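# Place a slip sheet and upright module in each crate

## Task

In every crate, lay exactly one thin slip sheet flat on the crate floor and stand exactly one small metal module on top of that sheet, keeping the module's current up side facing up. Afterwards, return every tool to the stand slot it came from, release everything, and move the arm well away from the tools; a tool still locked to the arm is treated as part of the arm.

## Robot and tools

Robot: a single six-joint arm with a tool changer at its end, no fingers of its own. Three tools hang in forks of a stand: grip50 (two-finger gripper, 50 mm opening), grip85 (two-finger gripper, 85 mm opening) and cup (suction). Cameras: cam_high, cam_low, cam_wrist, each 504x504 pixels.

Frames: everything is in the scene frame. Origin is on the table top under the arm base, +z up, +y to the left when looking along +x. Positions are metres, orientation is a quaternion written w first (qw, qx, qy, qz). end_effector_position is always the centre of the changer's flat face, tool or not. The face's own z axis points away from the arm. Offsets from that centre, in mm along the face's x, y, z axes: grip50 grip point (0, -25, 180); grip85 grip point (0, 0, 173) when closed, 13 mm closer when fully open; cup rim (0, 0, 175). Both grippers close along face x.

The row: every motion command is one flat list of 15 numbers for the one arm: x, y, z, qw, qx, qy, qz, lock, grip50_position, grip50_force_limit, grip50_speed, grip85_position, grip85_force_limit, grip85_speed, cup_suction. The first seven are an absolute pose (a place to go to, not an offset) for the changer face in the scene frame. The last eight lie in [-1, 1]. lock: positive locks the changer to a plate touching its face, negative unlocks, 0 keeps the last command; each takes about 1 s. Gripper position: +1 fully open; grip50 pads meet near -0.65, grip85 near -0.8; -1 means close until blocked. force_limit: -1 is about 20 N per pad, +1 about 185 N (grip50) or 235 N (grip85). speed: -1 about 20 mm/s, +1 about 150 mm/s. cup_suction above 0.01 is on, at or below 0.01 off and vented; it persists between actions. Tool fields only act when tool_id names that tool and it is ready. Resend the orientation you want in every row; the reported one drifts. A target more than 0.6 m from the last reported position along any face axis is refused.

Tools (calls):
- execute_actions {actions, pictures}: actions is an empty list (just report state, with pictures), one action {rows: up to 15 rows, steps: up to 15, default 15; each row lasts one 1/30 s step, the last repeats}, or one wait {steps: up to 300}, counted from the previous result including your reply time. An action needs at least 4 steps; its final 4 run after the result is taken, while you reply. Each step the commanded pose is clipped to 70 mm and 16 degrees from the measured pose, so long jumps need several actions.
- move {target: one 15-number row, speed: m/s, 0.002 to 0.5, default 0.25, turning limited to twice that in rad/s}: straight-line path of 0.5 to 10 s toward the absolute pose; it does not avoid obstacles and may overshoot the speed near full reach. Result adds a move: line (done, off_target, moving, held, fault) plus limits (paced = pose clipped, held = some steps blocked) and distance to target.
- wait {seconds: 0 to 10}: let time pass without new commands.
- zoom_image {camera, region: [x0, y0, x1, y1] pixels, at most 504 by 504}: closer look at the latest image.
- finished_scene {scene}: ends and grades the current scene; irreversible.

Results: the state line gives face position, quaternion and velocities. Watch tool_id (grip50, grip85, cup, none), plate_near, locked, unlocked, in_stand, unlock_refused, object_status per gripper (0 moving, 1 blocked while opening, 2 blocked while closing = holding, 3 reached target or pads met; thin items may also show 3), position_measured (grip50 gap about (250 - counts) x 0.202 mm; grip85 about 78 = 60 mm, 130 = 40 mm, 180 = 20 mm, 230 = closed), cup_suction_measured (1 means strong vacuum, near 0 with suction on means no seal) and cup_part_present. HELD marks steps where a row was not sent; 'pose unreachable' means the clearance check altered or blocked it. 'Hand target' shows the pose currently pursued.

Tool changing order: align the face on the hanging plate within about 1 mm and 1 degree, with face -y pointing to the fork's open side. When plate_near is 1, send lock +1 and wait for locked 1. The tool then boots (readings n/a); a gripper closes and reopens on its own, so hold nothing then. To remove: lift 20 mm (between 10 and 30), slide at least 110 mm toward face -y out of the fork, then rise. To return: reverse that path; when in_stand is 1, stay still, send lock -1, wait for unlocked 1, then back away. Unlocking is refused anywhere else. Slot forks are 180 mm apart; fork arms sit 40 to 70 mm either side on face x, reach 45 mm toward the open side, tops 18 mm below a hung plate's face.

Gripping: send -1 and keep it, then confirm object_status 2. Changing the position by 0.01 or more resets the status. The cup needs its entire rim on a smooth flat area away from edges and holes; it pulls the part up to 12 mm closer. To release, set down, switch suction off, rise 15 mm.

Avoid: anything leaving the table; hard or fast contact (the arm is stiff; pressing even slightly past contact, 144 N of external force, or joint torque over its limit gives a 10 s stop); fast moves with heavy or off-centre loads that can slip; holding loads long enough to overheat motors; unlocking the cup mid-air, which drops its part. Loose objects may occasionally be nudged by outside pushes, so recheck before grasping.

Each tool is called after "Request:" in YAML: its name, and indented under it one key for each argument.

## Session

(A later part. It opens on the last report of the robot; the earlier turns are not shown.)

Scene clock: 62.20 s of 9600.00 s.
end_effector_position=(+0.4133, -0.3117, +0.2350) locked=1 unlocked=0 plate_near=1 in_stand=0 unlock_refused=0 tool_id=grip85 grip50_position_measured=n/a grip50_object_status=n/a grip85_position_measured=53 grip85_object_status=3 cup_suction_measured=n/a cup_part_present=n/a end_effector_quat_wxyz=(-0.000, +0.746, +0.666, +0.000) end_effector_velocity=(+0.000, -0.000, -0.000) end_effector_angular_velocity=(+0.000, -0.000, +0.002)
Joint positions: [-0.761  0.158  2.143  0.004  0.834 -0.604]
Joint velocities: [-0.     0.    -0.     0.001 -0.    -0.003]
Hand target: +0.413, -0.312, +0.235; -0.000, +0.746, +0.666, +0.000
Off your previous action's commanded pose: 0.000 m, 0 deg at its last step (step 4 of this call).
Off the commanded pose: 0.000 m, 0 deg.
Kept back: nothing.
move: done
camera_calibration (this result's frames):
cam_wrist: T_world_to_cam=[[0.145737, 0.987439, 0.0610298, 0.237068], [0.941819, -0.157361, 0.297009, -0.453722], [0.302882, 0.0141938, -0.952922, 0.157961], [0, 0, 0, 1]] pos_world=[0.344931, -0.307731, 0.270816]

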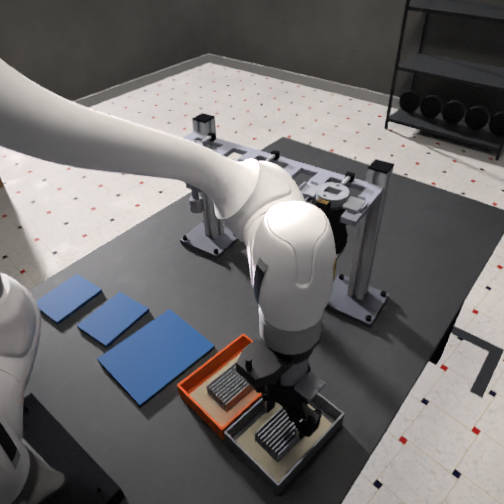

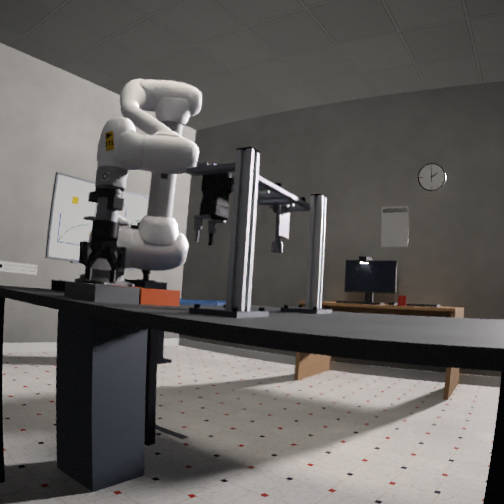

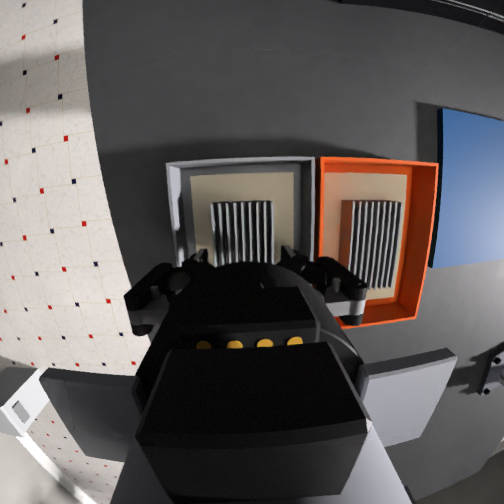

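Request:
move:
  target: [0.5741, -0.0298, 0.383, 0, 0.6756, 0.7373, 0, 0, 1, 0, 0, 0.6, -0.7, -0.6, 0]
  speed: 0.4

Request:
move:
  target: [0.6936, -0.0193, 0.383, 0, 0.6756, 0.7373, 0, 0, 1, 0, 0, 0.6, -0.7, -0.6, 0]
  speed: 0.15

Request:
move:
  target: [0.6936, -0.0193, 0.3633, 0, 0.6756, 0.7373, 0, 0, 1, 0, 0, 0.6, -0.7, -0.6, 0]
  speed: 0.03

Scene clock: 63.77 s of 9600.00 s.
end_effector_position=(+0.5738, -0.0295, +0.3832) locked=1 unlocked=0 plate_near=1 in_stand=0 unlock_refused=0 tool_id=grip85 grip50_position_measured=n/a grip50_object_status=n/a grip85_position_measured=53 grip85_object_status=3 cup_suction_measured=n/a cup_part_present=n/a end_effector_quat_wxyz=(-0.001, +0.675, +0.737, +0.000) end_effector_velocity=(+0.000, +0.000, +0.000) end_effector_angular_velocity=(+0.001, +0.001, -0.001)
Joint positions: [-0.157  0.097  1.896  0.     1.142 -0.198]
Joint velocities: [ 0.     0.    -0.001  0.     0.001  0.001]
Hand target: +0.574, -0.029, +0.383; -0.001, +0.675, +0.737, +0.001
Off the commanded pose: 0.000 m, 0 deg.
Kept back: nothing.
move: done
camera_calibration (this result's frames):
cam_wrist: T_world_to_cam=[[-0.054234, 0.996579, 0.0623587, 0.0404476], [0.954303, 0.0333509, 0.296973, -0.606026], [0.293878, 0.0756152, -0.952847, 0.253472], [0, 0, 0, 1]] pos_world=[0.506037, -0.0392641, 0.418972]

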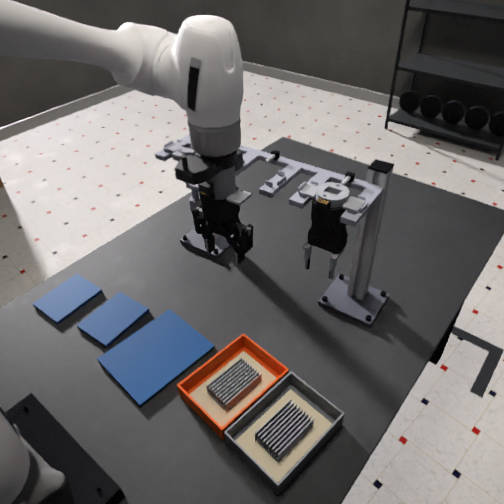

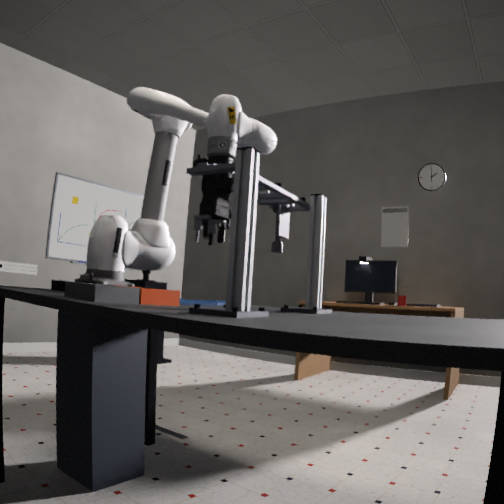

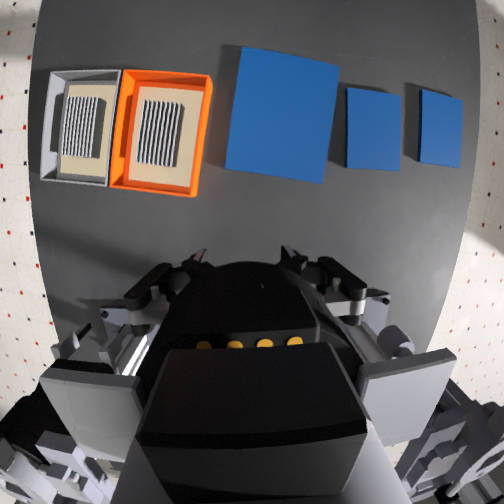

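Scene clock: 64.87 s of 9600.00 s.
end_effector_position=(+0.6935, -0.0193, +0.3832) locked=1 unlocked=0 plate_near=1 in_stand=0 unlock_refused=0 tool_id=grip85 grip50_position_measured=n/a grip50_object_status=n/a grip85_position_measured=53 grip85_object_status=3 cup_suction_measured=n/a cup_part_present=n/a end_effector_quat_wxyz=(-0.000, +0.676, +0.737, +0.000) end_effector_velocity=(+0.000, +0.000, +0.001) end_effector_angular_velocity=(-0.001, -0.001, +0.001)
Joint positions: [-0.122  0.278  1.672 -0.002  1.184 -0.163]
Joint velocities: [ 0.    -0.    -0.001 -0.001 -0.     0.   ]
Hand target: +0.694, -0.019, +0.383; -0.000, +0.676, +0.737, +0.000
Off the commanded pose: 0.000 m, 0 deg.
Kept back: nothing.
move: done
camera_calibration (this result's frames):
cam_wrist: T_world_to_cam=[[-0.053953, 0.996678, 0.0610165, 0.0371768], [0.95429, 0.033476, 0.297001, -0.720582], [0.293972, 0.0742516, -0.952926, 0.217496], [0, 0, 0, 1]] pos_world=[0.625712, -0.0290804, 0.419002]

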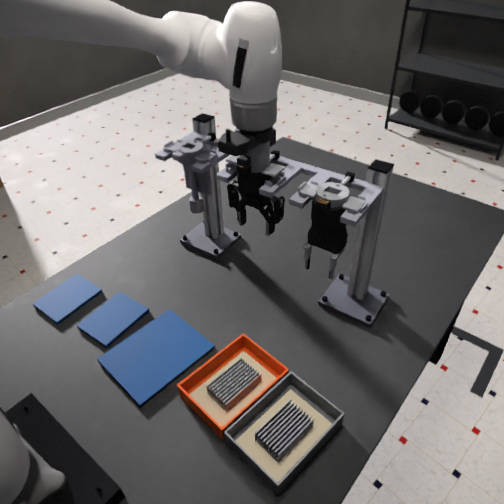

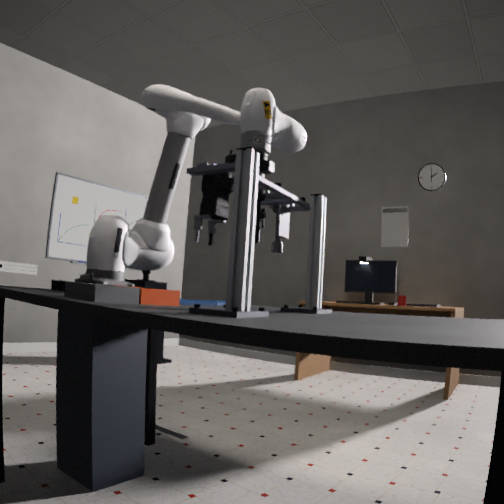

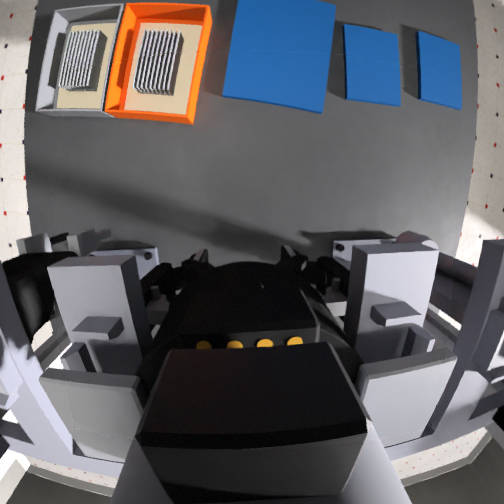

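Scene clock: 65.77 s of 9600.00 s.
end_effector_position=(+0.6937, -0.0193, +0.3633) locked=1 unlocked=0 plate_near=1 in_stand=1 unlock_refused=0 tool_id=grip85 grip50_position_measured=n/a grip50_object_status=n/a grip85_position_measured=53 grip85_object_status=3 cup_suction_measured=n/a cup_part_present=n/a end_effector_quat_wxyz=(+0.000, +0.676, +0.737, -0.000) end_effector_velocity=(+0.000, +0.000, -0.001) end_effector_angular_velocity=(-0.000, +0.001, +0.001)
Joint positions: [-0.122  0.291  1.694 -0.002  1.15  -0.163]
Joint velocities: [ 0.     0.001 -0.    -0.    -0.001 -0.001]
Hand target: +0.694, -0.019, +0.363; +0.000, +0.676, +0.737, -0.000
Off the commanded pose: 0.000 m, 0 deg.
Kept back: nothing.
move: done
camera_calibration (this result's frames):
cam_wrist: T_world_to_cam=[[-0.0538626, 0.996689, 0.0609006, 0.038349], [0.954284, 0.0334217, 0.297027, -0.714805], [0.294008, 0.0741151, -0.952925, 0.198454], [0, 0, 0, 1]] pos_world=[0.625845, -0.0290404, 0.399092]

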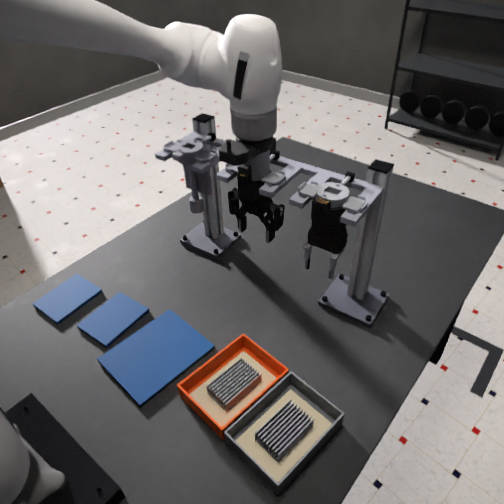

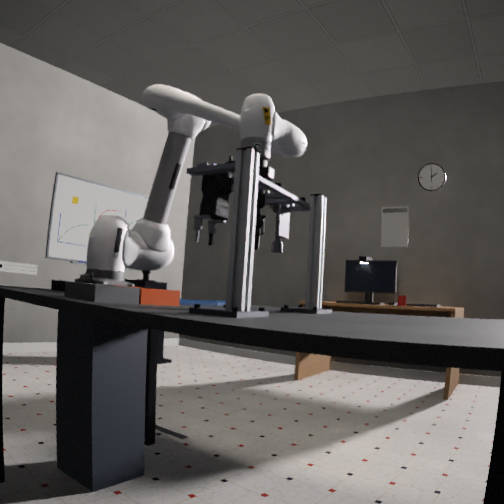

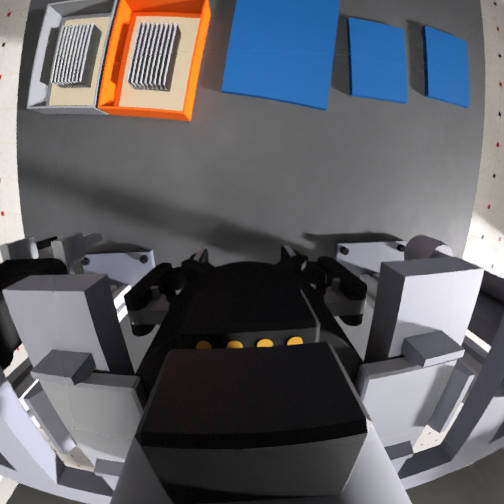

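in_stand=1. Unlocking.

Request:
execute_actions:
  actions:
    - {"rows": [[0.6936, -0.0193, 0.3633, 0, 0.6756, 0.7373, 0, -1, 1, 0, 0, 0.6, -0.7, -0.6, 0]], "steps": 15}

Request:
execute_actions:
  actions:
    - {"steps": 22}

Scene clock: 82.00 s of 9600.00 s.
end_effector_position=(+0.6935, -0.0193, +0.3633) locked=0 unlocked=0 plate_near=1 in_stand=1 unlock_refused=0 tool_id=none grip50_position_measured=n/a grip50_object_status=n/a grip85_position_measured=n/a grip85_object_status=n/a cup_suction_measured=n/a cup_part_present=n/a end_effector_quat_wxyz=(-0.000, +0.676, +0.737, +0.000) end_effector_velocity=(-0.000, +0.000, +0.001) end_effector_angular_velocity=(+0.001, -0.001, -0.002)
Joint positions: [-0.122  0.291  1.694 -0.002  1.15  -0.163]
Joint velocities: [-0.    -0.001  0.     0.001 -0.     0.001]
Steps of this call (steps 1 to 476: nothing new was sent; steps 477 to 487: the first 11 steps of this action). Readings (end_effector_position | what the end effector reports):
477: (+0.6936, -0.0193, +0.3632) | locked=1 unlocked=0 plate_near=1 in_stand=1 unlock_refused=0 tool_id=grip85 grip50_position_measured=n/a grip50_object_status=n/a grip85_position_measured=53 grip85_object_status=3 cup_suction_measured=n/a cup_part_present=n/a
478: (+0.6936, -0.0193, +0.3632) | locked=1 unlocked=0 plate_near=1 in_stand=1 unlock_refused=0 tool_id=grip85 grip50_position_measured=n/a grip50_object_status=n/a grip85_position_measured=53 grip85_object_status=3 cup_suction_measured=n/a cup_part_present=n/a
480: (+0.6936, -0.0193, +0.3632) | locked=1 unlocked=0 plate_near=1 in_stand=1 unlock_refused=0 tool_id=grip85 grip50_position_measured=n/a grip50_object_status=n/a grip85_position_measured=53 grip85_object_status=3 cup_suction_measured=n/a cup_part_present=n/a
484: (+0.6936, -0.0193, +0.3632) | locked=0 unlocked=0 plate_near=1 in_stand=1 unlock_refused=0 tool_id=none grip50_position_measured=n/a grip50_object_status=n/a grip85_position_measured=n/a grip85_object_status=n/a cup_suction_measured=n/a cup_part_present=n/a
487: the state above

Scene clock: 82.73 s of 9600.00 s.
end_effector_position=(+0.6936, -0.0193, +0.3634) locked=0 unlocked=1 plate_near=1 in_stand=1 unlock_refused=0 tool_id=none grip50_position_measured=n/a grip50_object_status=n/a grip85_position_measured=n/a grip85_object_status=n/a cup_suction_measured=n/a cup_part_present=n/a end_effector_quat_wxyz=(+0.000, +0.676, +0.737, +0.000) end_effector_velocity=(+0.000, -0.000, -0.000) end_effector_angular_velocity=(-0.001, +0.000, +0.002)
Joint positions: [-0.122  0.291  1.694 -0.002  1.15  -0.163]
Joint velocities: [ 0.     0.     0.    -0.001 -0.    -0.001]
Hand target: +0.694, -0.019, +0.363; +0.000, +0.676, +0.737, +0.000
Off the commanded pose: 0.000 m, 0 deg.
Kept back: nothing.
Steps of this call (steps 1 to 4: the last 4 steps of your previous action; steps 5 to 22: nothing new was sent). Readings (end_effector_position | what the end effector reports):
1: (+0.6935, -0.0193, +0.3633) | locked=0 unlocked=0 plate_near=1 in_stand=1 unlock_refused=0 tool_id=none grip50_position_measured=n/a grip50_object_status=n/a grip85_position_measured=n/a grip85_object_status=n/a cup_suction_measured=n/a cup_part_present=n/a
2: (+0.6935, -0.0193, +0.3633) | locked=0 unlocked=0 plate_near=1 in_stand=1 unlock_refused=0 tool_id=none grip50_position_measured=n/a grip50_object_status=n/a grip85_position_measured=n/a grip85_object_status=n/a cup_suction_measured=n/a cup_part_present=n/a
4: (+0.6936, -0.0193, +0.3633) | locked=0 unlocked=0 plate_near=1 in_stand=1 unlock_refused=0 tool_id=none grip50_position_measured=n/a grip50_object_status=n/a grip85_position_measured=n/a grip85_object_status=n/a cup_suction_measured=n/a cup_part_present=n/a
8: (+0.6936, -0.0193, +0.3634) | locked=0 unlocked=0 plate_near=1 in_stand=1 unlock_refused=0 tool_id=none grip50_position_measured=n/a grip50_object_status=n/a grip85_position_measured=n/a grip85_object_status=n/a cup_suction_measured=n/a cup_part_present=n/a
22: the state above

Request:
move:
  target: [0.6936, -0.0193, 0.40, 0, 0.6756, 0.7373, 0, 0, 1, 0, 0, 0.6, -0.7, -0.6, 0]
  speed: 0.1

Request:
move:
  target: [0.42, -0.03, 0.47, 0, 0.6756, 0.7373, 0, 0, 1, 0, 0, 0.6, -0.7, -0.6, 0]
  speed: 0.4

Scene clock: 83.70 s of 9600.00 s.
end_effector_position=(+0.6935, -0.0193, +0.4000) locked=0 unlocked=1 plate_near=0 in_stand=0 unlock_refused=0 tool_id=none grip50_position_measured=n/a grip50_object_status=n/a grip85_position_measured=n/a grip85_object_status=n/a cup_suction_measured=n/a cup_part_present=n/a end_effector_quat_wxyz=(-0.000, +0.676, +0.737, +0.000) end_effector_velocity=(-0.000, +0.000, +0.001) end_effector_angular_velocity=(+0.001, -0.001, -0.001)
Joint positions: [-0.122  0.268  1.653 -0.002  1.213 -0.163]
Joint velocities: [ 0.    -0.001 -0.     0.001  0.001  0.001]
Hand target: +0.694, -0.019, +0.400; -0.000, +0.676, +0.737, +0.000
Off the commanded pose: 0.000 m, 0 deg.
Kept back: nothing.
move: done
camera_calibration (this result's frames):
cam_wrist: T_world_to_cam=[[-0.0539324, 0.99668, 0.0609979, 0.036097], [0.954277, 0.0334585, 0.297044, -0.725552], [0.294017, 0.0742293, -0.952913, 0.233502], [0, 0, 0, 1]] pos_world=[0.625671, -0.029034, 0.435827]

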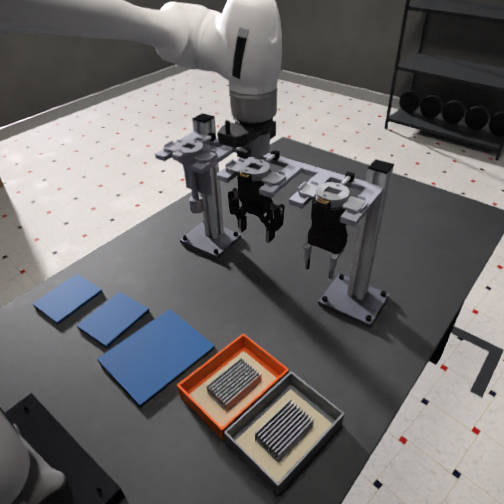

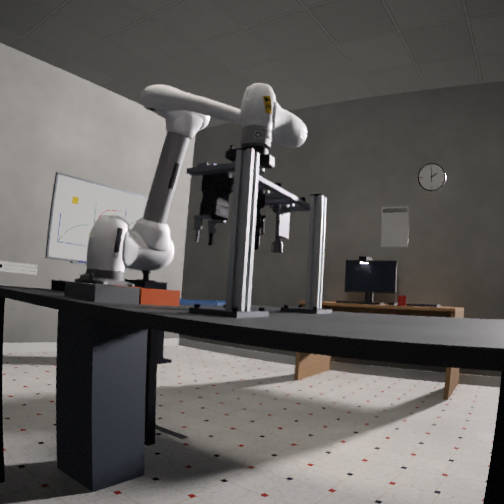

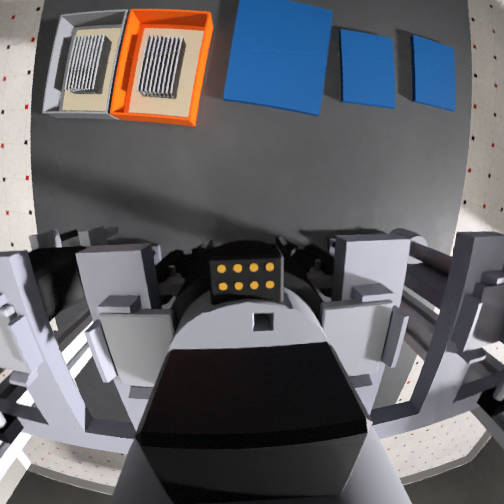

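Scene clock: 84.83 s of 9600.00 s.
end_effector_position=(+0.4199, -0.0299, +0.4696) locked=0 unlocked=1 plate_near=0 in_stand=0 unlock_refused=0 tool_id=none grip50_position_measured=n/a grip50_object_status=n/a grip85_position_measured=n/a grip85_object_status=n/a cup_suction_measured=n/a cup_part_present=n/a end_effector_quat_wxyz=(-0.000, +0.676, +0.737, -0.000) end_effector_velocity=(-0.000, +0.000, +0.000) end_effector_angular_velocity=(-0.000, +0.000, +0.000)
Joint positions: [-0.197 -0.207  2.019 -0.001  1.323 -0.239]
Joint velocities: [ 0.    -0.001  0.    -0.     0.001  0.001]
Hand target: +0.420, -0.030, +0.470; +0.000, +0.676, +0.737, -0.000
Off the commanded pose: 0.000 m, 0 deg.
Kept back: nothing.
move: done
camera_calibration (this result's frames):
cam_wrist: T_world_to_cam=[[-0.0539927, 0.996686, 0.0608507, 0.0277259], [0.954305, 0.0335676, 0.296942, -0.484752], [0.293915, 0.0741028, -0.952955, 0.381064], [0, 0, 0, 1]] pos_world=[0.352098, -0.0396, 0.505393]

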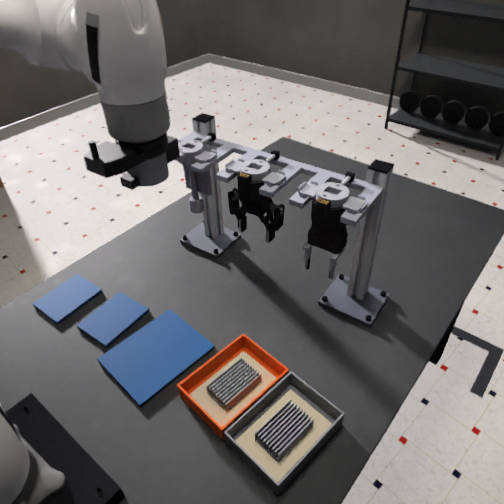

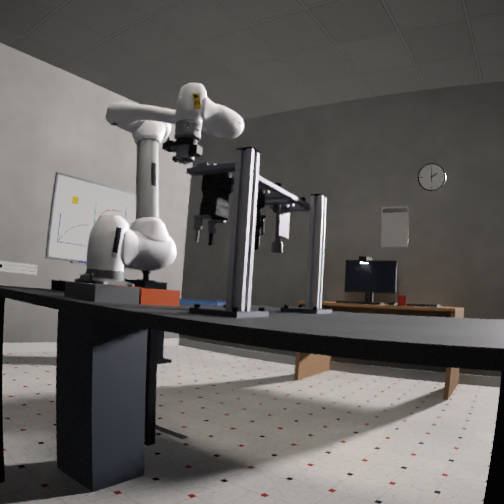

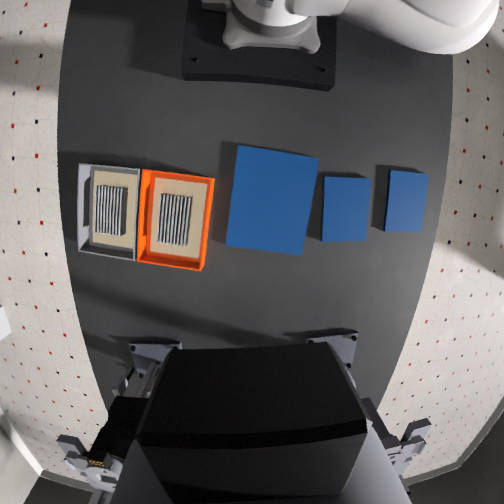

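Both modules sit upright on their sheets in the crates, all tools are hung, and the arm is clear.

Request:
finished_scene:
  scene: 2

The scene is finished: the task was done.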